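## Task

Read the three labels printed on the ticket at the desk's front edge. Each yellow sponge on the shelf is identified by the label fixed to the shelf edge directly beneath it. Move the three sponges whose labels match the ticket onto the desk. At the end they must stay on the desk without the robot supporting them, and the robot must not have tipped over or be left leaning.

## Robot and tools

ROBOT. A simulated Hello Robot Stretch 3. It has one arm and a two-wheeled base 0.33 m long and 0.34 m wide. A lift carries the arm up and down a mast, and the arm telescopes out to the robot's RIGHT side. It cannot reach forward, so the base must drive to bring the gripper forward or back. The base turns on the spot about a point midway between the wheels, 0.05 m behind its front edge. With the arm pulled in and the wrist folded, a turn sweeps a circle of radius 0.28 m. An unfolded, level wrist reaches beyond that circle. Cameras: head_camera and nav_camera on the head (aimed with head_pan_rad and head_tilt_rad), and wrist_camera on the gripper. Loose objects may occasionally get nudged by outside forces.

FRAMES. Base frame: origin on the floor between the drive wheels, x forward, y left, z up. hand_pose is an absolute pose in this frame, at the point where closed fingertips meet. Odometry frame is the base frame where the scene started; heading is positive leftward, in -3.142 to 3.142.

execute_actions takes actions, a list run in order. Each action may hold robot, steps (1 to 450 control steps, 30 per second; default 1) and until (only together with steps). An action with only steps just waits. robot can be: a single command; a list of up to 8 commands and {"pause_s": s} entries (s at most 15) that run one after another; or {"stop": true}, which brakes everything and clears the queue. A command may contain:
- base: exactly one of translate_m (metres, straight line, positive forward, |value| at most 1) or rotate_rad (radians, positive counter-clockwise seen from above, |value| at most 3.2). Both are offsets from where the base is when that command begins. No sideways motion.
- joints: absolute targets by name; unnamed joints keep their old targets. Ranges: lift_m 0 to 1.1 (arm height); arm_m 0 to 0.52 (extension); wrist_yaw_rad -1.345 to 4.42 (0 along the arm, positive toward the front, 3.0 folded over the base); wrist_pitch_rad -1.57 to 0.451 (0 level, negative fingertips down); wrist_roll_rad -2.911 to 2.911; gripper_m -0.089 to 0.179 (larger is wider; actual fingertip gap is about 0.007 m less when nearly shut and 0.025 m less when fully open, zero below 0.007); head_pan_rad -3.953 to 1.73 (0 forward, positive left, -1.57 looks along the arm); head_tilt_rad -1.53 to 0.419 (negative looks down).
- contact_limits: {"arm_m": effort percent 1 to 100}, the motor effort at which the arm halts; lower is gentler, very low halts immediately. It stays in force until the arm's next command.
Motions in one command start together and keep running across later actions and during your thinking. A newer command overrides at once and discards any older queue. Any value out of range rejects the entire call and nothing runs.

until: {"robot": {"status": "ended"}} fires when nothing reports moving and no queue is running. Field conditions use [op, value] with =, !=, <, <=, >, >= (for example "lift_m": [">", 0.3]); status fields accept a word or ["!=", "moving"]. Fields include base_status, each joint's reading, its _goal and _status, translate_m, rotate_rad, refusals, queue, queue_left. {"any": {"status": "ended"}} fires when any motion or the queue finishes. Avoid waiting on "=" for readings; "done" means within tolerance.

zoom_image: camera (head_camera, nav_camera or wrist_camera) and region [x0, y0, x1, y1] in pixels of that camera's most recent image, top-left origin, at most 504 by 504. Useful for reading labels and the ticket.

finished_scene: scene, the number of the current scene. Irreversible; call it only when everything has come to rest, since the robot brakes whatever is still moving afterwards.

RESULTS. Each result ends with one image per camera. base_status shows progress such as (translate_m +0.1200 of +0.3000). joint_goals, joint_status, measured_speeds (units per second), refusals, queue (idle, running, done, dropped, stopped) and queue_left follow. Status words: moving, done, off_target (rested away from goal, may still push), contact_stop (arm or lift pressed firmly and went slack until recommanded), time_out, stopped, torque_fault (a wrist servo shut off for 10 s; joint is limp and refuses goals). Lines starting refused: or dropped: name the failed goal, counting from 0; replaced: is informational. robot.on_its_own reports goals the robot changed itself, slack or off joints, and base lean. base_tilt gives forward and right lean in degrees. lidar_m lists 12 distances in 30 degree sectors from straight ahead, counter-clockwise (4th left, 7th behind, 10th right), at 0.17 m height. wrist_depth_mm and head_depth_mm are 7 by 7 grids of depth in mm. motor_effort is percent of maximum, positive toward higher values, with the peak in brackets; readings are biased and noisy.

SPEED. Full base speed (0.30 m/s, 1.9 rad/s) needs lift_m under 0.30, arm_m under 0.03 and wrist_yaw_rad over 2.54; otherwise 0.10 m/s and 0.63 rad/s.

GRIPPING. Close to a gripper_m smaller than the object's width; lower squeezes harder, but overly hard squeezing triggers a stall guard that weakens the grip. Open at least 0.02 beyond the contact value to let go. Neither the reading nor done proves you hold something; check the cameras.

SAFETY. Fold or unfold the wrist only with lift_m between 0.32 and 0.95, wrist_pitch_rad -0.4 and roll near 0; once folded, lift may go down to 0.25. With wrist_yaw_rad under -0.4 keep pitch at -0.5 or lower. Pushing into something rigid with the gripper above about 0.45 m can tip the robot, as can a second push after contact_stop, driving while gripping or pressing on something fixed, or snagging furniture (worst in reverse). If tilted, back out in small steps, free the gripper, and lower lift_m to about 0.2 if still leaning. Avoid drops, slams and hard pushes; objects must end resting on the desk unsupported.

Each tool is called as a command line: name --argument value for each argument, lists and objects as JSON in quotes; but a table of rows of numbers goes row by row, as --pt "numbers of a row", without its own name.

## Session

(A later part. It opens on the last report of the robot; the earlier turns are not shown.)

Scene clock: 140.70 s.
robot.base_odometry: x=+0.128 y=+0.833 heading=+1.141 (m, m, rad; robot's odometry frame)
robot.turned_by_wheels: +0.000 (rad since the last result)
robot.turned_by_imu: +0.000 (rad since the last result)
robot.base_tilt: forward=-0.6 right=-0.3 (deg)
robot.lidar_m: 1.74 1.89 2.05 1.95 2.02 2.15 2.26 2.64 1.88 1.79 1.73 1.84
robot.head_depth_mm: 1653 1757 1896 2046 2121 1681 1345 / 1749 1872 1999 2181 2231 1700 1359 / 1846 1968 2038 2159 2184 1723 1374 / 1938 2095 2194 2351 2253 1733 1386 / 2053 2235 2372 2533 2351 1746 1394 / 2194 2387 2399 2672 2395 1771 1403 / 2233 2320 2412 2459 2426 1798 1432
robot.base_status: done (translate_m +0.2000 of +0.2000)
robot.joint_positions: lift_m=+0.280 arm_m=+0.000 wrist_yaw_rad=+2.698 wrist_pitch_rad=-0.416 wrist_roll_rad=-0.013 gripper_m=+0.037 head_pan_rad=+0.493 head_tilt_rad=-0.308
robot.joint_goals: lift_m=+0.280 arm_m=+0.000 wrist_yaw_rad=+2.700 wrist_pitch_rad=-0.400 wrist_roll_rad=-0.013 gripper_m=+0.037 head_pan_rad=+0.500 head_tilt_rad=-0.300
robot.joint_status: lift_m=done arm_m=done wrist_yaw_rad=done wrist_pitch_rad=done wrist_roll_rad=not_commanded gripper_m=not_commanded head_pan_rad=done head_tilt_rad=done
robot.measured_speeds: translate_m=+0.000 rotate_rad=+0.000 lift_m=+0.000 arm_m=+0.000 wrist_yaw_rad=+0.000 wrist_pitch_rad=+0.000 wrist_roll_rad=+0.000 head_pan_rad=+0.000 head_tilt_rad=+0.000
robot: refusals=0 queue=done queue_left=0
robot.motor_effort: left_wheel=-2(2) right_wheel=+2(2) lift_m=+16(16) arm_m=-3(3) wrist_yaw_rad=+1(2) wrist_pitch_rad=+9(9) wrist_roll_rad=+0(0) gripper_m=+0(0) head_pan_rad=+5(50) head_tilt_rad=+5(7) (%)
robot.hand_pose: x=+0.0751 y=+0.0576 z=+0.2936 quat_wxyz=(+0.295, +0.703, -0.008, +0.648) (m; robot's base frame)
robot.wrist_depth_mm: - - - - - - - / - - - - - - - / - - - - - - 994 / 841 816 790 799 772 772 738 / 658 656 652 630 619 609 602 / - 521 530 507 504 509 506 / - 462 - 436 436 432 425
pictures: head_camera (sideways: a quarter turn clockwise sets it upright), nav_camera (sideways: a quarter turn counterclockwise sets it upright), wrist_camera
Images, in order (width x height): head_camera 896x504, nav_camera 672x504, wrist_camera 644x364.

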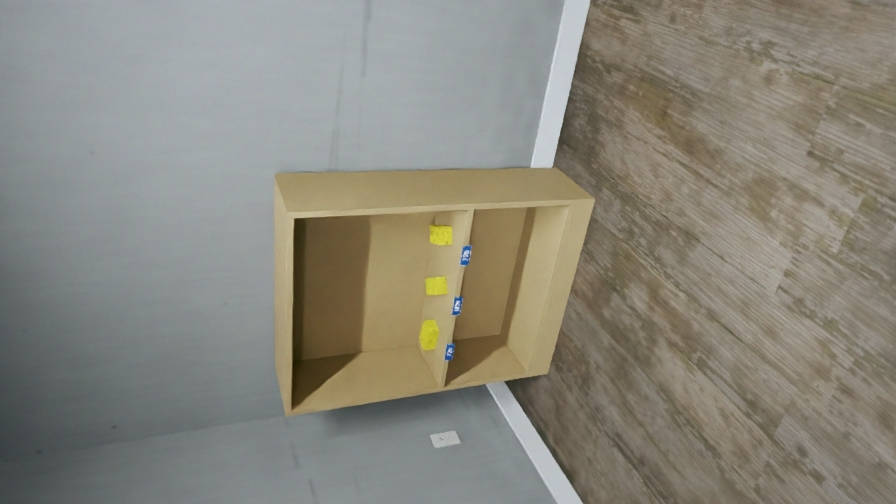

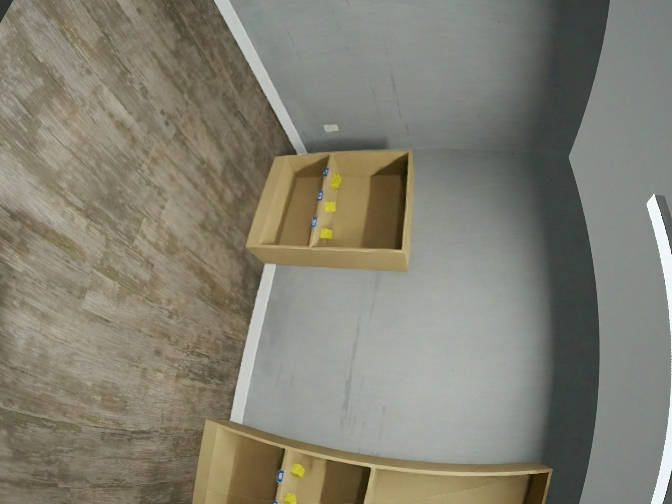

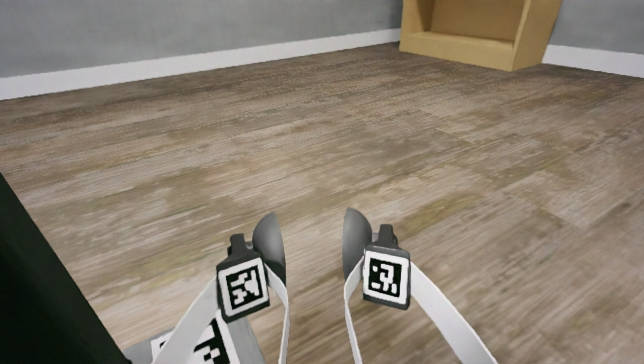

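execute_actions --actions '[{"robot":[{"base":{"rotate_rad":-0.685},"joints":{"head_pan_rad":0.3,"head_tilt_rad":-0.5}},{"base":{"translate_m":1.0}},{"base":{"translate_m":0.36}},{"base":{"rotate_rad":2.255},"joints":{"head_pan_rad":-1.57,"head_tilt_rad":-0.75}},{"joints":{"lift_m":0.34}},{"joints":{"lift_m":0.50,"wrist_yaw_rad":0.0,"gripper_m":0.17}},{"joints":{"wrist_pitch_rad":0.0}}],"steps":450,"until":{"robot":{"status":"ended"}}},{"steps":300,"until":{"robot":{"status":"ended"}}}]'

Scene clock: 191.70 s.
robot.base_odometry: x=+1.349 y=+1.432 heading=+2.711 (m, m, rad; robot's odometry frame)
robot.turned_by_wheels: +1.570 (rad since the last result)
robot.turned_by_imu: +1.593 (rad since the last result)
robot.base_tilt: forward=-0.5 right=-0.2 (deg)
robot.lidar_m: 2.60 2.93 3.44 3.38 1.34 0.96 0.45 0.46 0.66 0.75 0.87 1.34
robot.head_depth_mm: 640 713 813 1322 1438 1241 1125 / 703 891 1024 1001 1309 1257 1137 / 723 895 1030 991 1351 1295 1104 / 735 896 1061 1031 1375 1275 1119 / 739 903 1066 1002 1388 1293 1134 / 744 904 1069 1053 1403 1307 1144 / 757 909 1078 1029 1348 1308 1149
robot.base_status: done (rotate_rad +2.2549 of +2.2550)
robot.joint_positions: lift_m=+0.500 arm_m=+0.000 wrist_yaw_rad=+0.002 wrist_pitch_rad=-0.026 wrist_roll_rad=-0.013 gripper_m=+0.170 head_pan_rad=-1.563 head_tilt_rad=-0.741
robot.joint_goals: lift_m=+0.500 arm_m=+0.000 wrist_yaw_rad=+0.000 wrist_pitch_rad=+0.000 wrist_roll_rad=-0.013 gripper_m=+0.170 head_pan_rad=-1.570 head_tilt_rad=-0.750
robot.joint_status: lift_m=done arm_m=done wrist_yaw_rad=done wrist_pitch_rad=done wrist_roll_rad=not_commanded gripper_m=done head_pan_rad=done head_tilt_rad=done
robot.measured_speeds: translate_m=+0.000 rotate_rad=+0.000 lift_m=+0.000 arm_m=+0.000 wrist_yaw_rad=+0.000 wrist_pitch_rad=+0.000 wrist_roll_rad=+0.000 head_pan_rad=+0.000 head_tilt_rad=+0.000
robot: refusals=0 queue=done queue_left=0
robot.motor_effort: left_wheel=-2(9) right_wheel=+3(16) lift_m=+35(37) arm_m=-3(3) wrist_yaw_rad=-3(2) wrist_pitch_rad=+15(16) wrist_roll_rad=+0(0) gripper_m=-1(83) head_pan_rad=-4(51) head_tilt_rad=-5(31) (%)
robot.hand_pose: x=-0.0208 y=-0.4008 z=+0.6076 quat_wxyz=(+0.712, +0.010, -0.702, -0.008) (m; robot's base frame)
robot.wrist_depth_mm: 608 624 638 644 535 739 756 / 627 646 644 663 540 768 797 / 663 669 680 692 557 771 813 / 568 558 549 533 452 797 856 / 648 423 730 725 595 841 853 / 687 713 726 750 620 853 899 / 640 743 746 782 662 867 904
pictures: head_camera (sideways: a quarter turn clockwise sets it upright), nav_camera (sideways: a quarter turn counterclockwise sets it upright), wrist_camera
Images, in order (width x height): head_camera 896x504, nav_camera 672x504, wrist_camera 644x364.

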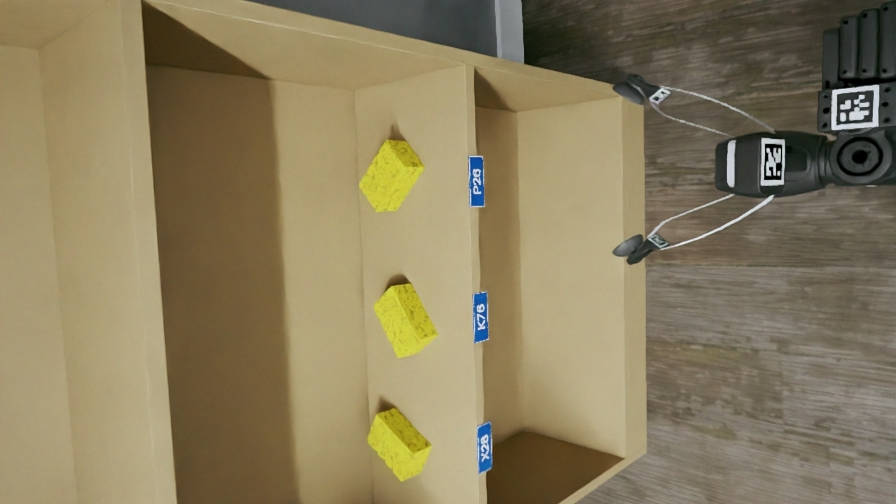

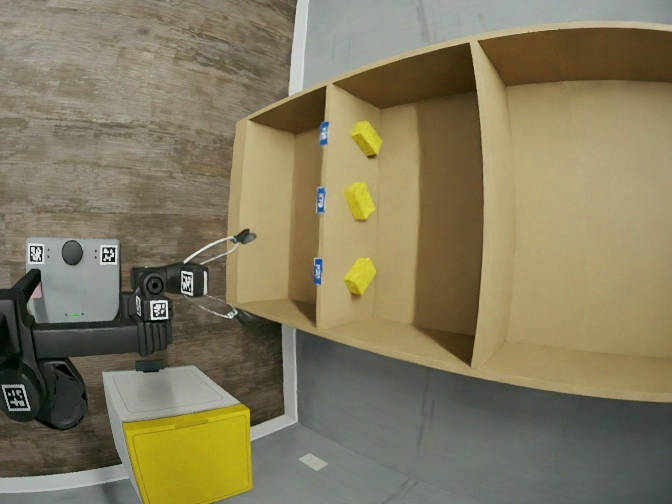

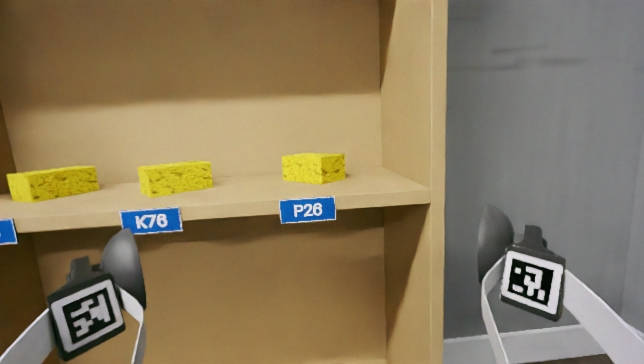

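execute_actions --actions '[{"robot":{"joints":{"lift_m":0.495,"arm_m":0.25}},"steps":450,"until":{"robot":{"status":"ended"}}}]'

Scene clock: 219.20 s.
robot.base_odometry: x=+1.349 y=+1.432 heading=+2.711 (m, m, rad; robot's odometry frame)
robot.turned_by_wheels: +0.000 (rad since the last result)
robot.turned_by_imu: +0.000 (rad since the last result)
robot.base_tilt: forward=-0.6 right=-0.2 (deg)
robot.lidar_m: 2.60 2.92 3.44 3.39 1.35 0.96 0.45 0.46 0.66 0.75 0.87 1.33
robot.head_depth_mm: 642 713 812 1311 1435 1249 1107 / 703 891 1019 1004 1300 1239 1100 / 725 893 1031 986 1344 1266 1111 / 736 897 1058 1033 1372 1276 1122 / 737 901 1065 1001 1387 1293 1128 / 742 903 1069 1058 1410 1306 1143 / 756 907 1069 1034 1343 1317 1148
robot.base_status: done (rotate_rad +2.2549 of +2.2550)
robot.joint_positions: lift_m=+0.495 arm_m=+0.250 wrist_yaw_rad=+0.001 wrist_pitch_rad=-0.024 wrist_roll_rad=-0.013 gripper_m=+0.170 head_pan_rad=-1.563 head_tilt_rad=-0.741
robot.joint_goals: lift_m=+0.495 arm_m=+0.250 wrist_yaw_rad=+0.000 wrist_pitch_rad=+0.000 wrist_roll_rad=-0.013 gripper_m=+0.170 head_pan_rad=-1.570 head_tilt_rad=-0.750
robot.joint_status: lift_m=done arm_m=done wrist_yaw_rad=done wrist_pitch_rad=done wrist_roll_rad=not_commanded gripper_m=done head_pan_rad=done head_tilt_rad=done
robot.measured_speeds: translate_m=+0.000 rotate_rad=+0.000 lift_m=+0.000 arm_m=+0.000 wrist_yaw_rad=+0.000 wrist_pitch_rad=+0.000 wrist_roll_rad=+0.000 head_pan_rad=+0.000 head_tilt_rad=+0.000
robot: refusals=0 queue=done queue_left=0
robot.motor_effort: left_wheel=-2(2) right_wheel=+2(2) lift_m=+15(36) arm_m=+3(5) wrist_yaw_rad=-1(3) wrist_pitch_rad=+14(15) wrist_roll_rad=+0(0) gripper_m=+0(1) head_pan_rad=-4(4) head_tilt_rad=-5(5) (%)
robot.hand_pose: x=-0.0212 y=-0.6502 z=+0.6039 quat_wxyz=(+0.712, +0.009, -0.702, -0.008) (m; robot's base frame)
robot.wrist_depth_mm: 391 394 405 412 408 261 181 / 395 410 416 429 429 264 183 / 411 415 432 427 440 268 186 / 409 424 427 306 404 271 195 / 260 290 282 270 257 250 198 / 201 192 186 183 190 192 196 / - 471 474 186 493 284 215
pictures: head_camera (sideways: a quarter turn clockwise sets it upright), nav_camera (sideways: a quarter turn counterclockwise sets it upright), wrist_camera
Images, in order (width x height): head_camera 896x504, nav_camera 672x504, wrist_camera 644x364.

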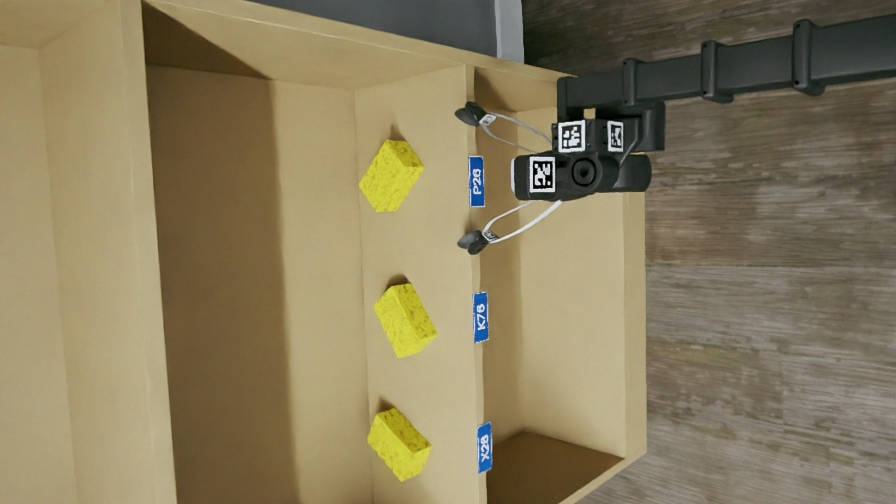

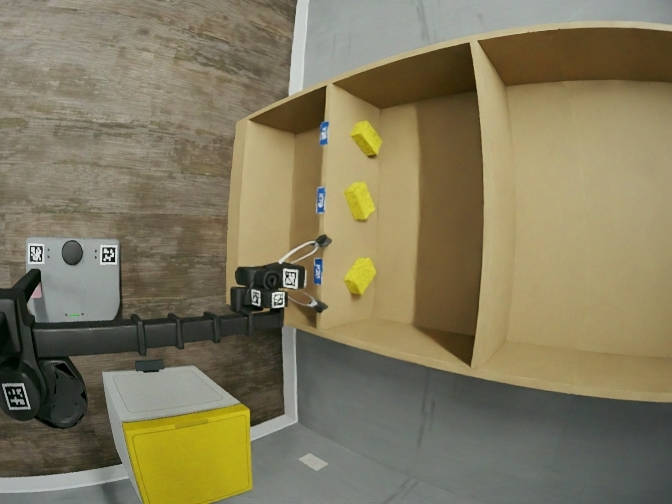

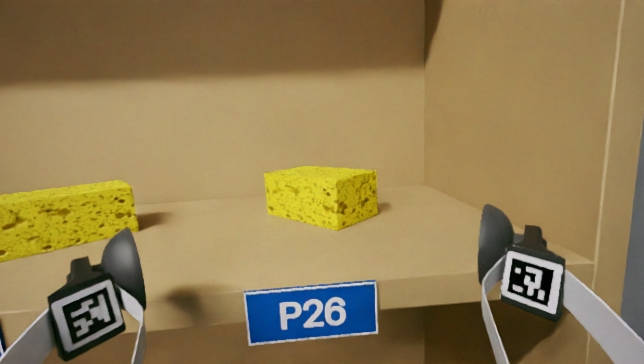

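execute_actions --actions '[{"robot":{"joints":{"lift_m":0.489,"arm_m":0.36},"base":{"translate_m":-0.014}},"steps":450,"until":{"robot":{"status":"ended"}}},{"steps":5}]'

Scene clock: 256.40 s.
robot.base_odometry: x=+1.362 y=+1.426 heading=+2.711 (m, m, rad; robot's odometry frame)
robot.turned_by_wheels: +0.000 (rad since the last result)
robot.turned_by_imu: +0.000 (rad since the last result)
robot.base_tilt: forward=-0.7 right=-0.4 (deg)
robot.lidar_m: 2.61 2.93 3.44 3.37 1.33 0.94 0.44 0.45 0.64 0.70 0.88 1.34
robot.head_depth_mm: 609 669 831 1320 1441 1243 1102 / 703 889 1024 957 1299 1257 1105 / 724 897 1033 983 1321 1268 1113 / 737 899 1061 1034 1373 1282 1122 / 740 900 1064 1001 1384 1288 1131 / 742 904 1069 1061 1398 1301 1142 / 753 906 1069 1035 1347 1311 1146
robot.base_status: done (translate_m -0.0140 of -0.0140)
robot.joint_positions: lift_m=+0.489 arm_m=+0.360 wrist_yaw_rad=+0.001 wrist_pitch_rad=-0.024 wrist_roll_rad=-0.013 gripper_m=+0.170 head_pan_rad=-1.563 head_tilt_rad=-0.741
robot.joint_goals: lift_m=+0.489 arm_m=+0.360 wrist_yaw_rad=+0.000 wrist_pitch_rad=+0.000 wrist_roll_rad=-0.013 gripper_m=+0.170 head_pan_rad=-1.570 head_tilt_rad=-0.750
robot.joint_status: lift_m=done arm_m=done wrist_yaw_rad=done wrist_pitch_rad=done wrist_roll_rad=not_commanded gripper_m=done head_pan_rad=done head_tilt_rad=done
robot.measured_speeds: translate_m=+0.000 rotate_rad=+0.000 lift_m=+0.000 arm_m=+0.000 wrist_yaw_rad=+0.000 wrist_pitch_rad=+0.000 wrist_roll_rad=+0.000 head_pan_rad=+0.000 head_tilt_rad=+0.000
robot: refusals=0 queue=done queue_left=0
robot.motor_effort: left_wheel=-2(6) right_wheel=+2(5) lift_m=+15(16) arm_m=+2(4) wrist_yaw_rad=-1(1) wrist_pitch_rad=+14(15) wrist_roll_rad=+0(0) gripper_m=+0(0) head_pan_rad=-4(4) head_tilt_rad=-6(6) (%)
robot.hand_pose: x=-0.0212 y=-0.7602 z=+0.5979 quat_wxyz=(+0.712, +0.009, -0.702, -0.008) (m; robot's base frame)
robot.wrist_depth_mm: 288 295 300 308 312 235 165 / 294 304 309 316 322 242 168 / 307 312 310 323 330 244 168 / 310 320 320 228 333 248 171 / 294 283 222 168 215 229 172 / 195 178 172 165 163 150 154 / - 130 130 126 124 120 119
pictures: head_camera (sideways: a quarter turn clockwise sets it upright), nav_camera (sideways: a quarter turn counterclockwise sets it upright), wrist_camera
Images, in order (width x height): head_camera 896x504, nav_camera 672x504, wrist_camera 644x364.

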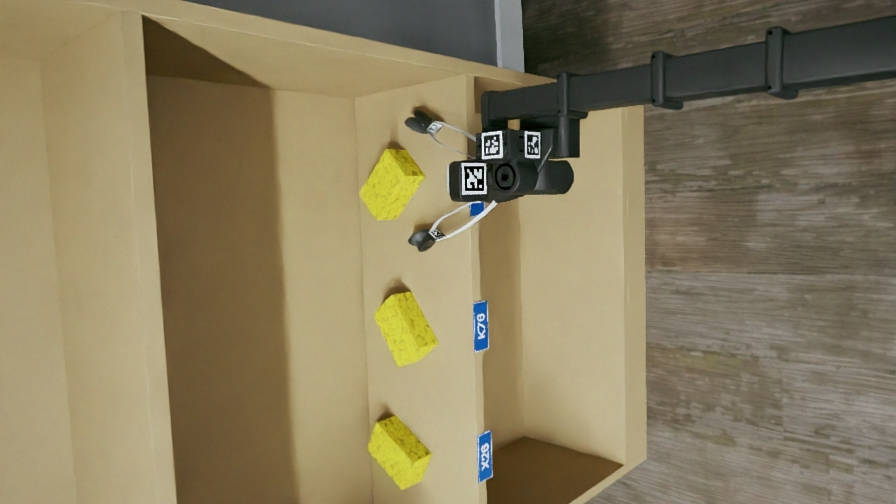

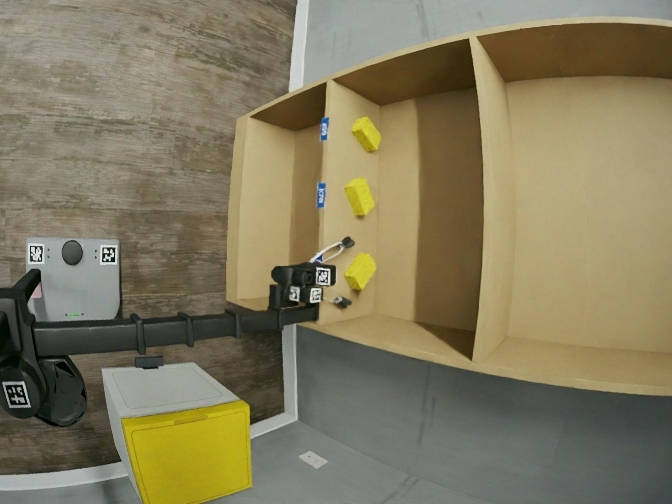

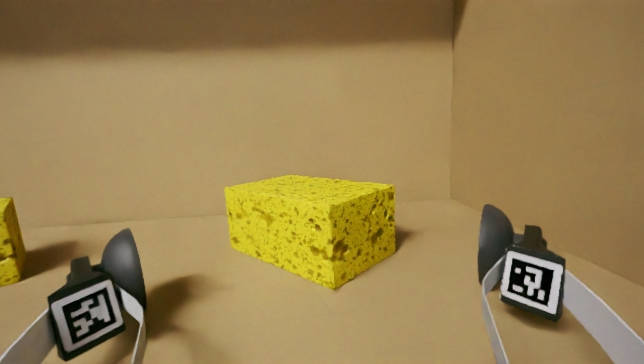

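execute_actions --actions '[{"robot":{"joints":{"arm_m":0.422}},"steps":450,"until":{"robot":{"status":"ended"}}},{"steps":5}]'

Scene clock: 273.10 s.
robot.base_odometry: x=+1.362 y=+1.426 heading=+2.711 (m, m, rad; robot's odometry frame)
robot.turned_by_wheels: +0.000 (rad since the last result)
robot.turned_by_imu: +0.000 (rad since the last result)
robot.base_tilt: forward=-0.7 right=-0.3 (deg)
robot.lidar_m: 2.61 2.94 3.44 3.38 1.32 0.94 0.44 0.45 0.63 0.70 0.88 1.33
robot.head_depth_mm: 610 668 830 1323 1442 1254 1096 / 703 892 1028 979 1317 1258 1107 / 726 895 1035 987 1351 1269 1112 / 738 899 1063 1031 1369 1275 1125 / 738 900 1066 1005 1385 1287 1132 / 745 904 1069 1063 1398 1303 1143 / 758 907 1070 1033 1348 1318 1149
robot.base_status: done (translate_m -0.0140 of -0.0140)
robot.joint_positions: lift_m=+0.489 arm_m=+0.421 wrist_yaw_rad=+0.001 wrist_pitch_rad=-0.029 wrist_roll_rad=-0.013 gripper_m=+0.170 head_pan_rad=-1.563 head_tilt_rad=-0.741
robot.joint_goals: lift_m=+0.489 arm_m=+0.422 wrist_yaw_rad=+0.000 wrist_pitch_rad=+0.000 wrist_roll_rad=-0.013 gripper_m=+0.170 head_pan_rad=-1.570 head_tilt_rad=-0.750
robot.joint_status: lift_m=done arm_m=done wrist_yaw_rad=done wrist_pitch_rad=done wrist_roll_rad=not_commanded gripper_m=done head_pan_rad=done head_tilt_rad=done
robot.measured_speeds: translate_m=+0.000 rotate_rad=+0.000 lift_m=+0.000 arm_m=+0.000 wrist_yaw_rad=+0.000 wrist_pitch_rad=+0.000 wrist_roll_rad=+0.000 head_pan_rad=+0.000 head_tilt_rad=+0.000
robot: refusals=0 queue=done queue_left=0
robot.motor_effort: left_wheel=-4(4) right_wheel=+8(8) lift_m=+15(15) arm_m=+13(13) wrist_yaw_rad=-1(1) wrist_pitch_rad=+17(18) wrist_roll_rad=+0(0) gripper_m=+0(1) head_pan_rad=-4(4) head_tilt_rad=-6(6) (%)
robot.hand_pose: x=-0.0212 y=-0.8211 z=+0.5967 quat_wxyz=(+0.712, +0.011, -0.702, -0.010) (m; robot's base frame)
robot.wrist_depth_mm: 235 238 243 248 253 237 165 / 242 245 250 254 260 237 166 / 246 253 257 261 268 245 169 / 255 258 262 269 276 246 170 / 260 265 147 116 134 231 172 / 193 177 150 105 131 149 153 / - 130 129 109 118 120 119
pictures: head_camera (sideways: a quarter turn clockwise sets it upright), nav_camera (sideways: a quarter turn counterclockwise sets it upright), wrist_camera
Images, in order (width x height): head_camera 896x504, nav_camera 672x504, wrist_camera 644x364.

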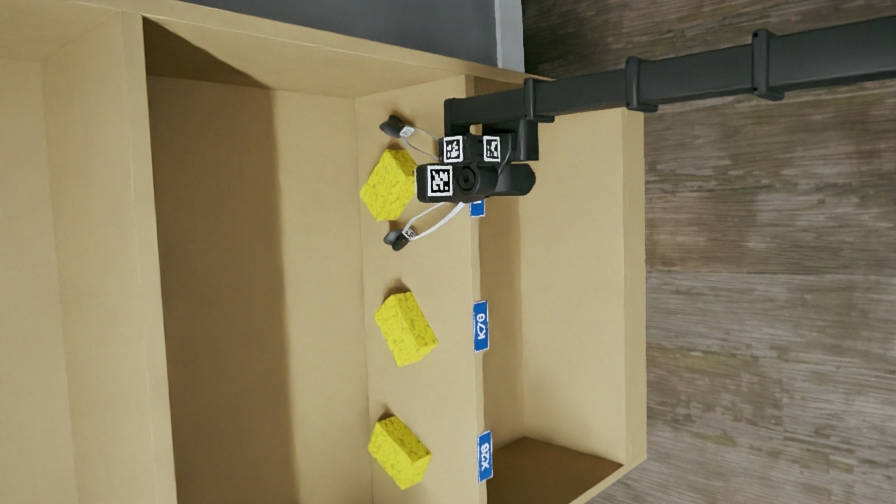

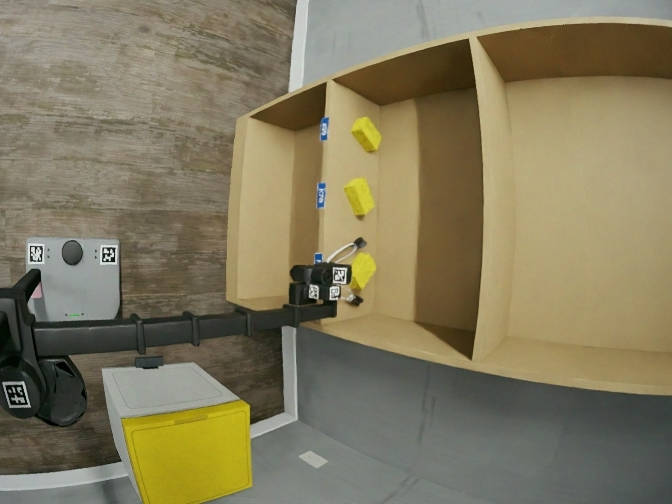

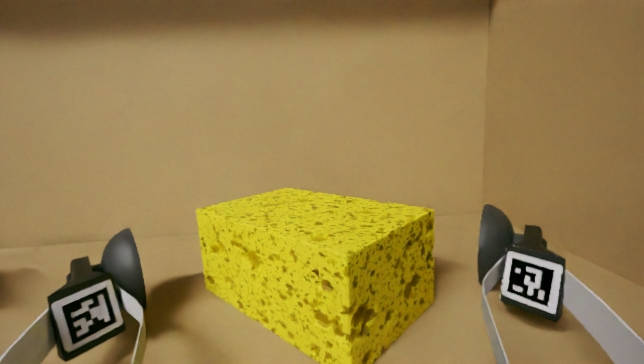

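execute_actions --actions '[]'

Scene clock: 308.43 s.
robot.base_odometry: x=+1.362 y=+1.426 heading=+2.711 (m, m, rad; robot's odometry frame)
robot.turned_by_wheels: +0.000 (rad since the last result)
robot.turned_by_imu: +0.000 (rad since the last result)
robot.base_tilt: forward=-0.6 right=-0.3 (deg)
robot.lidar_m: 2.61 2.93 3.42 3.40 1.32 0.94 0.44 0.45 0.64 0.70 0.88 1.34
robot.head_depth_mm: 611 670 830 1324 1446 1255 1102 / 706 889 1031 974 1320 1253 1104 / 726 896 1030 990 1352 1268 1109 / 737 900 1063 1031 1363 1276 1121 / 738 900 1063 1008 1386 1290 1130 / 747 906 1066 1061 1399 1299 1140 / 758 910 1070 1037 1352 1315 1147
robot.base_status: done (translate_m -0.0140 of -0.0140)
robot.joint_positions: lift_m=+0.489 arm_m=+0.421 wrist_yaw_rad=+0.001 wrist_pitch_rad=-0.029 wrist_roll_rad=-0.013 gripper_m=+0.170 head_pan_rad=-1.563 head_tilt_rad=-0.741
robot.joint_goals: lift_m=+0.489 arm_m=+0.422 wrist_yaw_rad=+0.000 wrist_pitch_rad=+0.000 wrist_roll_rad=-0.013 gripper_m=+0.170 head_pan_rad=-1.570 head_tilt_rad=-0.750
robot.joint_status: lift_m=done arm_m=done wrist_yaw_rad=done wrist_pitch_rad=done wrist_roll_rad=not_commanded gripper_m=done head_pan_rad=done head_tilt_rad=done
robot.measured_speeds: translate_m=+0.000 rotate_rad=+0.000 lift_m=+0.000 arm_m=+0.000 wrist_yaw_rad=+0.000 wrist_pitch_rad=+0.000 wrist_roll_rad=+0.000 head_pan_rad=+0.000 head_tilt_rad=+0.000
robot: refusals=0 queue=done queue_left=0
robot.motor_effort: left_wheel=-3(4) right_wheel=+8(8) lift_m=+15(15) arm_m=+14(13) wrist_yaw_rad=-1(2) wrist_pitch_rad=+17(17) wrist_roll_rad=+0(0) gripper_m=+0(0) head_pan_rad=-4(4) head_tilt_rad=-5(6) (%)
robot.hand_pose: x=-0.0212 y=-0.8211 z=+0.5967 quat_wxyz=(+0.712, +0.011, -0.702, -0.010) (m; robot's base frame)
robot.wrist_depth_mm: 235 239 244 250 252 236 165 / 242 246 251 255 258 239 167 / 248 250 257 259 266 243 169 / 256 261 265 268 275 248 171 / 262 263 147 116 133 231 171 / 194 177 150 105 131 150 154 / - 130 129 109 118 121 119
pictures: head_camera (sideways: a quarter turn clockwise sets it upright), nav_camera (sideways: a quarter turn counterclockwise sets it upright), wrist_camera
Images, in order (width x height): head_camera 896x504, nav_camera 672x504, wrist_camera 644x364.

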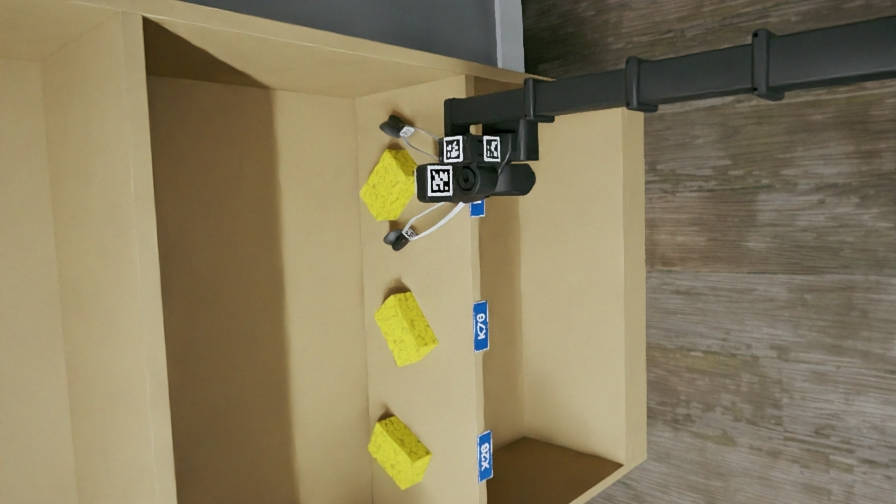

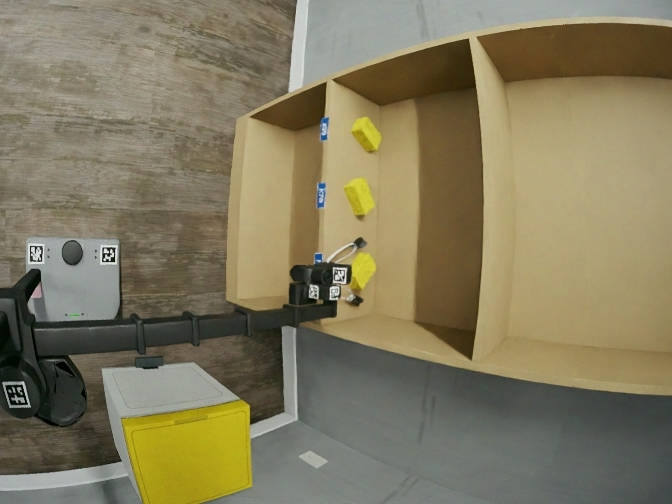

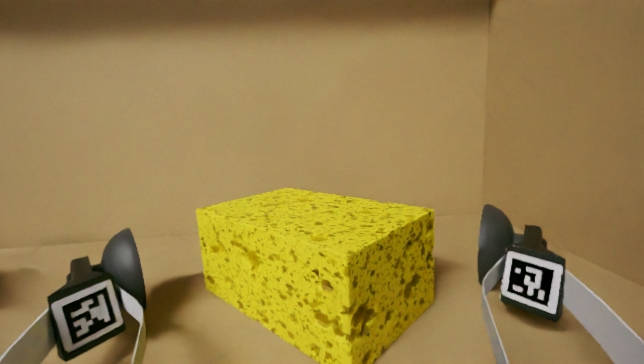

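execute_actions --actions '[{"robot":{"joints":{"lift_m":0.495,"arm_m":0.415,"gripper_m":0.09}},"steps":150,"until":{"robot":{"status":"ended"}}}]'

Scene clock: 314.53 s.
robot.base_odometry: x=+1.362 y=+1.426 heading=+2.711 (m, m, rad; robot's odometry frame)
robot.turned_by_wheels: +0.000 (rad since the last result)
robot.turned_by_imu: +0.000 (rad since the last result)
robot.base_tilt: forward=-0.5 right=-0.2 (deg)
robot.lidar_m: 2.61 2.93 3.43 3.38 1.32 0.94 0.44 0.45 0.63 0.69 0.88 1.33
robot.head_depth_mm: 608 668 833 1320 1437 1262 1107 / 702 890 1026 976 1313 1259 1102 / 723 894 1033 1001 1338 1270 1111 / 737 899 1061 1030 1367 1277 1117 / 740 902 1068 1004 1390 1291 1127 / 743 905 1069 1060 1395 1306 1141 / 756 909 1071 1031 1350 1309 1146
robot.base_status: done (translate_m -0.0140 of -0.0140)
robot.joint_positions: lift_m=+0.495 arm_m=+0.415 wrist_yaw_rad=+0.001 wrist_pitch_rad=-0.026 wrist_roll_rad=-0.013 gripper_m=+0.090 head_pan_rad=-1.563 head_tilt_rad=-0.741
robot.joint_goals: lift_m=+0.495 arm_m=+0.415 wrist_yaw_rad=+0.000 wrist_pitch_rad=+0.000 wrist_roll_rad=-0.013 gripper_m=+0.090 head_pan_rad=-1.570 head_tilt_rad=-0.750
robot.joint_status: lift_m=done arm_m=done wrist_yaw_rad=done wrist_pitch_rad=done wrist_roll_rad=not_commanded gripper_m=done head_pan_rad=done head_tilt_rad=done
robot.measured_speeds: translate_m=+0.000 rotate_rad=+0.000 lift_m=+0.000 arm_m=+0.000 wrist_yaw_rad=+0.000 wrist_pitch_rad=+0.000 wrist_roll_rad=+0.000 head_pan_rad=+0.000 head_tilt_rad=+0.000
robot: refusals=0 queue=done queue_left=0
robot.motor_effort: left_wheel=-1(3) right_wheel=+2(7) lift_m=+35(37) arm_m=-4(13) wrist_yaw_rad=+0(2) wrist_pitch_rad=+15(19) wrist_roll_rad=+0(0) gripper_m=-1(82) head_pan_rad=-4(5) head_tilt_rad=-6(5) (%)
robot.hand_pose: x=-0.0212 y=-0.8158 z=+0.6026 quat_wxyz=(+0.712, +0.010, -0.702, -0.009) (m; robot's base frame)
robot.wrist_depth_mm: 240 244 251 252 258 234 165 / 248 251 254 260 265 240 167 / 252 257 263 265 271 243 169 / 260 263 266 273 278 246 170 / 265 272 155 134 154 223 172 / 197 192 134 127 148 166 159 / 144 139 131 126 130 128 125
pictures: head_camera (sideways: a quarter turn clockwise sets it upright), nav_camera (sideways: a quarter turn counterclockwise sets it upright), wrist_camera
Images, in order (width x height): head_camera 896x504, nav_camera 672x504, wrist_camera 644x364.

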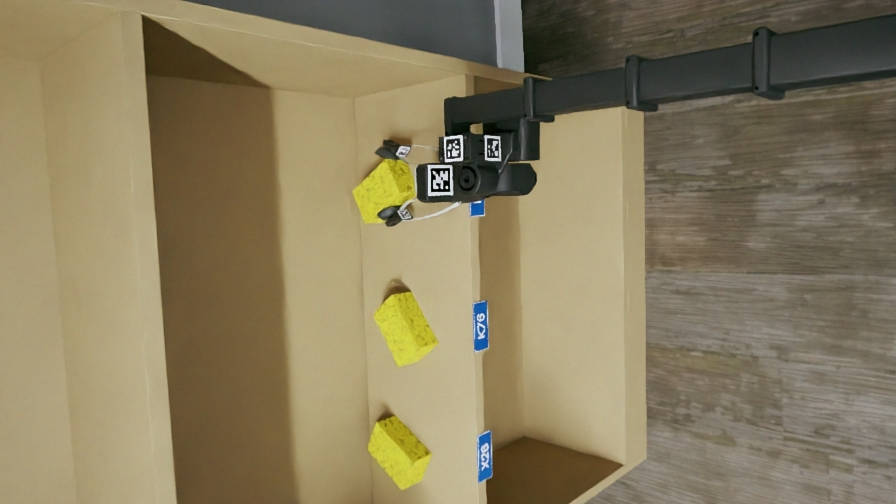

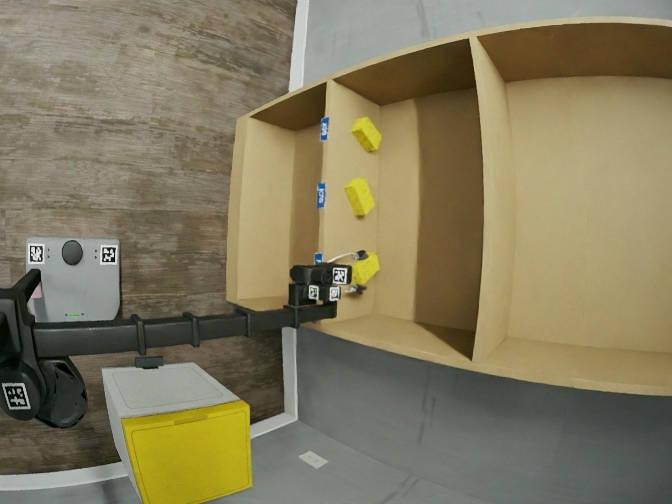

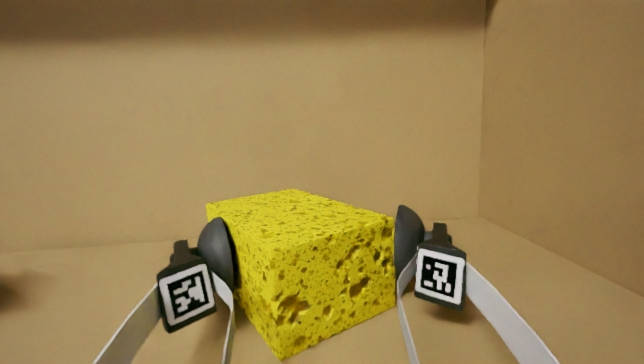

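execute_actions --actions '[{"robot":{"joints":{"gripper_m":0.06}},"steps":150,"until":{"robot":{"status":"ended"}}},{"steps":10}]'

Scene clock: 319.93 s.
robot.base_odometry: x=+1.362 y=+1.426 heading=+2.711 (m, m, rad; robot's odometry frame)
robot.turned_by_wheels: +0.000 (rad since the last result)
robot.turned_by_imu: +0.000 (rad since the last result)
robot.base_tilt: forward=-0.6 right=-0.3 (deg)
robot.lidar_m: 2.61 2.93 3.43 3.38 1.33 0.94 0.44 0.45 0.64 0.69 0.88 1.33
robot.head_depth_mm: 609 669 831 1318 1439 1261 1107 / 703 888 1028 975 1304 1258 1100 / 722 893 1029 1004 1339 1263 1111 / 737 898 1056 1027 1370 1286 1125 / 737 898 1060 1003 1383 1295 1138 / 742 903 1066 1055 1401 1304 1138 / 755 912 1072 1036 1349 1318 1152
robot.base_status: done (translate_m -0.0140 of -0.0140)
robot.joint_positions: lift_m=+0.495 arm_m=+0.415 wrist_yaw_rad=+0.001 wrist_pitch_rad=-0.026 wrist_roll_rad=-0.013 gripper_m=+0.060 head_pan_rad=-1.563 head_tilt_rad=-0.741
robot.joint_goals: lift_m=+0.495 arm_m=+0.415 wrist_yaw_rad=+0.000 wrist_pitch_rad=+0.000 wrist_roll_rad=-0.013 gripper_m=+0.060 head_pan_rad=-1.570 head_tilt_rad=-0.750
robot.joint_status: lift_m=done arm_m=done wrist_yaw_rad=done wrist_pitch_rad=done wrist_roll_rad=not_commanded gripper_m=done head_pan_rad=done head_tilt_rad=done
robot.measured_speeds: translate_m=+0.000 rotate_rad=+0.000 lift_m=+0.000 arm_m=+0.000 wrist_yaw_rad=+0.000 wrist_pitch_rad=+0.000 wrist_roll_rad=+0.000 head_pan_rad=+0.000 head_tilt_rad=+0.000
robot: refusals=0 queue=done queue_left=0
robot.motor_effort: left_wheel=-1(2) right_wheel=+1(1) lift_m=+35(36) arm_m=-3(4) wrist_yaw_rad=-1(1) wrist_pitch_rad=+15(15) wrist_roll_rad=+0(0) gripper_m=-8(82) head_pan_rad=-4(4) head_tilt_rad=-6(4) (%)
robot.hand_pose: x=-0.0212 y=-0.8158 z=+0.6026 quat_wxyz=(+0.712, +0.010, -0.702, -0.009) (m; robot's base frame)
robot.wrist_depth_mm: 239 246 247 254 258 237 165 / 247 251 252 259 263 240 166 / 252 256 259 269 273 244 168 / 259 264 268 273 280 246 170 / 267 266 164 138 245 224 173 / 195 192 124 135 151 167 158 / 144 140 131 131 130 129 125
pictures: head_camera (sideways: a quarter turn clockwise sets it upright), nav_camera (sideways: a quarter turn counterclockwise sets it upright), wrist_camera
Images, in order (width x height): head_camera 896x504, nav_camera 672x504, wrist_camera 644x364.

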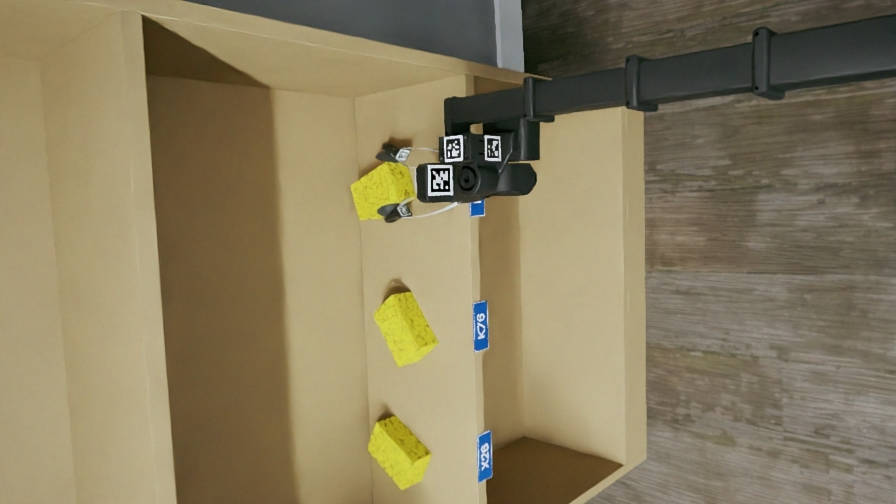

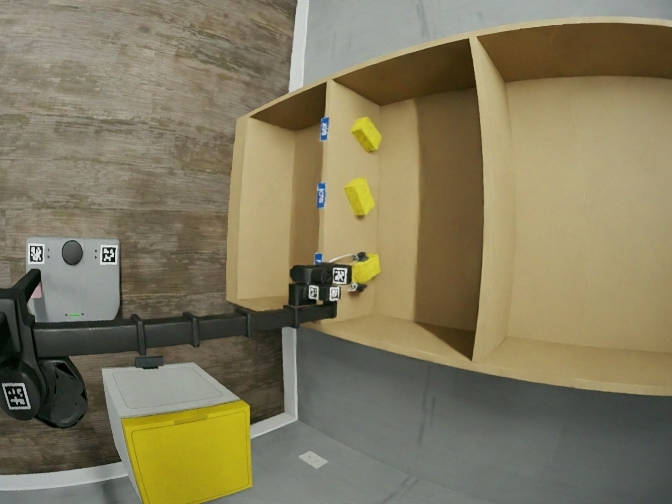

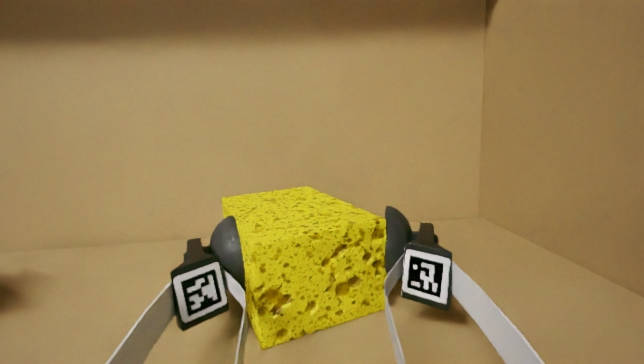

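execute_actions --actions '[{"robot":[{"joints":{"gripper_m":0.105}},{"joints":{"arm_m":0.44}},{"joints":{"gripper_m":0.05}}],"steps":300,"until":{"robot":{"status":"ended"}}},{"steps":10}]'

Scene clock: 327.77 s.
robot.base_odometry: x=+1.362 y=+1.426 heading=+2.711 (m, m, rad; robot's odometry frame)
robot.turned_by_wheels: +0.000 (rad since the last result)
robot.turned_by_imu: -0.003 (rad since the last result)
robot.base_tilt: forward=-0.7 right=-0.4 (deg)
robot.lidar_m: 2.61 2.94 3.42 3.39 1.33 0.94 0.44 0.45 0.63 0.69 0.88 1.33
robot.head_depth_mm: 610 664 827 1373 1444 1263 1111 / 705 881 1030 978 1313 1251 1104 / 725 899 1033 1009 1353 1259 1115 / 738 902 1059 1029 1366 1278 1120 / 739 905 1067 1008 1389 1294 1132 / 749 911 1069 1059 1405 1304 1141 / 758 912 1072 1037 1343 1317 1155
robot.base_status: done (translate_m -0.0140 of -0.0140)
robot.joint_positions: lift_m=+0.495 arm_m=+0.423 wrist_yaw_rad=+0.011 wrist_pitch_rad=-0.041 wrist_roll_rad=-0.008 gripper_m=+0.105 head_pan_rad=-1.563 head_tilt_rad=-0.743
robot.joint_goals: lift_m=+0.495 arm_m=+0.423 wrist_yaw_rad=+0.000 wrist_pitch_rad=+0.000 wrist_roll_rad=-0.008 gripper_m=+0.105 head_pan_rad=-1.570 head_tilt_rad=-0.750
robot.joint_status: lift_m=done arm_m=contact_stop wrist_yaw_rad=done wrist_pitch_rad=done wrist_roll_rad=not_commanded gripper_m=done head_pan_rad=done head_tilt_rad=done
robot.measured_speeds: translate_m=+0.000 rotate_rad=+0.000 lift_m=+0.000 arm_m=-0.019 wrist_yaw_rad=+0.000 wrist_pitch_rad=+0.120 wrist_roll_rad=+0.000 head_pan_rad=+0.000 head_tilt_rad=+0.000
robot: refusals=0 queue=dropped queue_left=0
robot.on_its_own: arm_m is slack since a contact_stop, until your next command for it (your +0.440 is given up)
robot.motor_effort: left_wheel=+1(6) right_wheel=+0(7) lift_m=+25(36) arm_m=+10(33) wrist_yaw_rad=-11(16) wrist_pitch_rad=+20(55) wrist_roll_rad=-1(1) gripper_m=+0(79) head_pan_rad=-5(4) head_tilt_rad=-4(5) (%)
robot.hand_pose: x=-0.0186 y=-0.8227 z=+0.5991 quat_wxyz=(+0.710, +0.019, -0.704, -0.011) (m; robot's base frame)
robot.wrist_depth_mm: 237 238 241 245 250 236 166 / 242 244 251 253 257 243 167 / 249 253 257 261 265 244 169 / 258 260 260 266 275 251 172 / 260 266 165 133 218 223 174 / 197 200 137 130 148 173 159 / 146 135 130 128 131 128 126
pictures: head_camera (sideways: a quarter turn clockwise sets it upright), nav_camera (sideways: a quarter turn counterclockwise sets it upright), wrist_camera
dropped: robot: command 1 of its queue: arm_m: contact_stop
Images, in order (width x height): head_camera 896x504, nav_camera 672x504, wrist_camera 644x364.

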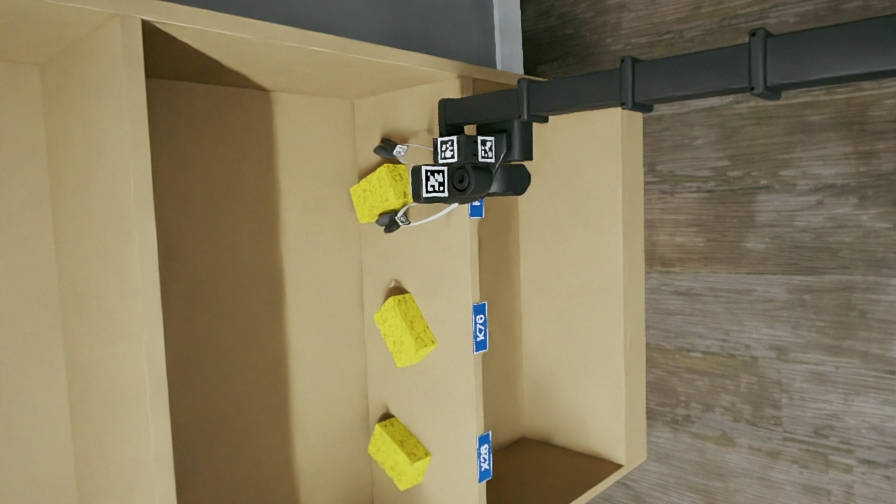

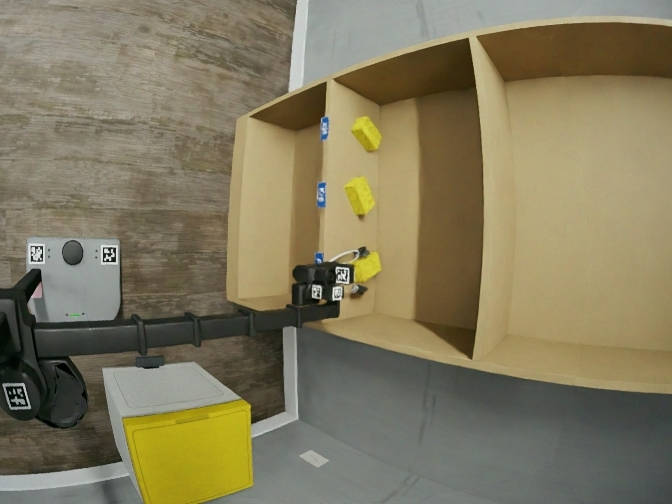

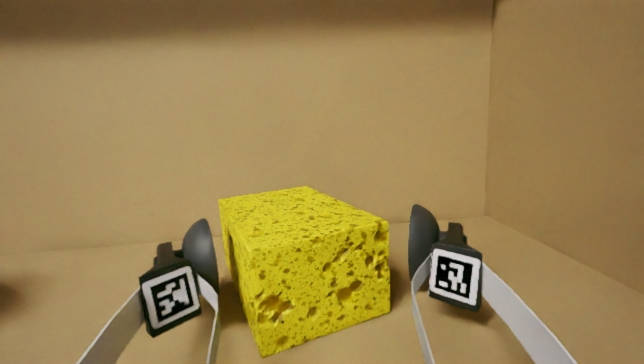

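execute_actions --actions '[{"robot":[{"joints":{"arm_m":0.412,"gripper_m":0.045}},{"joints":{"arm_m":0.36}},{"joints":{"gripper_m":0.11}},{"joints":{"arm_m":0.395}}],"steps":400,"until":{"robot":{"status":"ended"}}}]'

Scene clock: 346.20 s.
robot.base_odometry: x=+1.362 y=+1.426 heading=+2.711 (m, m, rad; robot's odometry frame)
robot.turned_by_wheels: +0.000 (rad since the last result)
robot.turned_by_imu: -0.001 (rad since the last result)
robot.base_tilt: forward=-0.6 right=-0.3 (deg)
robot.lidar_m: 2.60 2.94 3.43 3.38 1.32 0.94 0.44 0.45 0.63 0.69 0.88 1.34
robot.head_depth_mm: 605 664 820 1367 1434 1246 1112 / 697 884 1028 972 1309 1248 1099 / 718 896 1054 980 1333 1267 1107 / 735 899 1059 1032 1371 1279 1122 / 739 904 1061 1001 1389 1291 1130 / 742 907 1067 1059 1399 1300 1144 / 755 909 1075 1034 1342 1314 1147
robot.base_status: done (translate_m -0.0140 of -0.0140)
robot.joint_positions: lift_m=+0.495 arm_m=+0.395 wrist_yaw_rad=+0.002 wrist_pitch_rad=-0.026 wrist_roll_rad=-0.009 gripper_m=+0.110 head_pan_rad=-1.563 head_tilt_rad=-0.743
robot.joint_goals: lift_m=+0.495 arm_m=+0.395 wrist_yaw_rad=+0.000 wrist_pitch_rad=+0.000 wrist_roll_rad=-0.009 gripper_m=+0.110 head_pan_rad=-1.570 head_tilt_rad=-0.750
robot.joint_status: lift_m=done arm_m=done wrist_yaw_rad=done wrist_pitch_rad=done wrist_roll_rad=not_commanded gripper_m=done head_pan_rad=done head_tilt_rad=done
robot.measured_speeds: translate_m=+0.000 rotate_rad=+0.000 lift_m=+0.000 arm_m=+0.000 wrist_yaw_rad=+0.000 wrist_pitch_rad=+0.000 wrist_roll_rad=+0.000 head_pan_rad=+0.000 head_tilt_rad=+0.000
robot: refusals=0 queue=done queue_left=0
robot.motor_effort: left_wheel=+0(2) right_wheel=+0(7) lift_m=+26(26) arm_m=+3(11) wrist_yaw_rad=-2(11) wrist_pitch_rad=+15(20) wrist_roll_rad=-1(2) gripper_m=+0(82) head_pan_rad=-4(4) head_tilt_rad=-4(4) (%)
robot.hand_pose: x=-0.0210 y=-0.7952 z=+0.6031 quat_wxyz=(+0.710, +0.010, -0.704, -0.009) (m; robot's base frame)
robot.wrist_depth_mm: 261 261 268 273 277 229 162 / 265 270 275 279 286 234 163 / 271 278 283 289 294 240 166 / 277 284 289 297 302 244 167 / 284 290 137 130 274 223 170 / 198 195 97 103 116 174 157 / 146 136 113 105 120 128 126
pictures: head_camera (sideways: a quarter turn clockwise sets it upright), nav_camera (sideways: a quarter turn counterclockwise sets it upright), wrist_camera
Images, in order (width x height): head_camera 896x504, nav_camera 672x504, wrist_camera 644x364.

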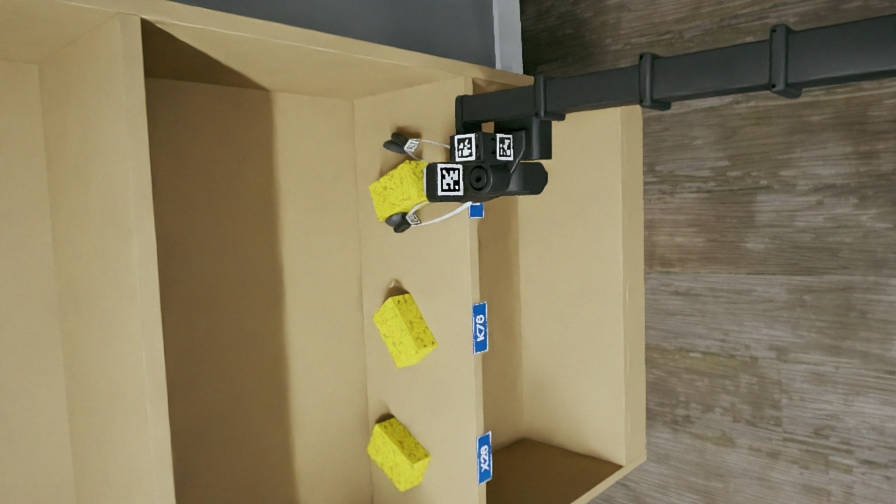

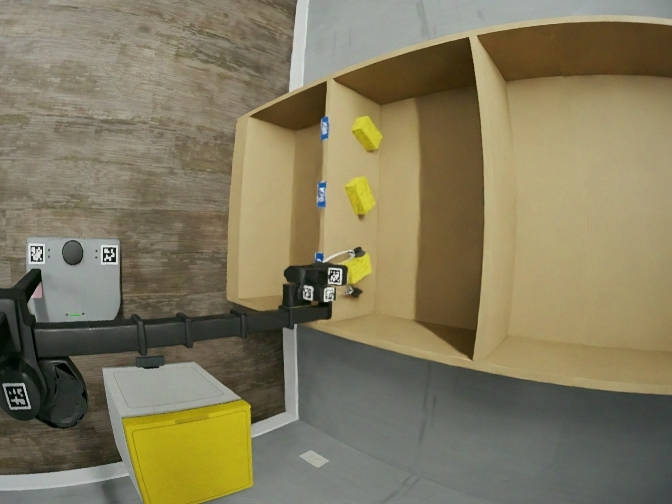

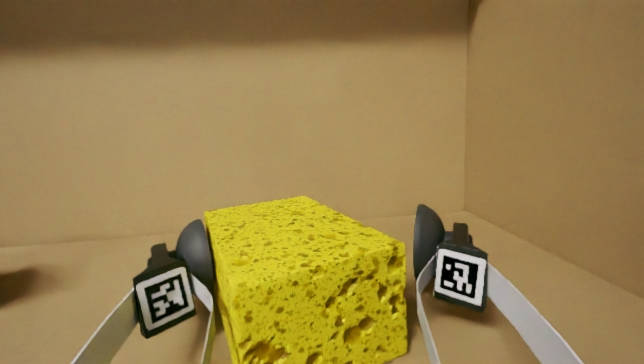

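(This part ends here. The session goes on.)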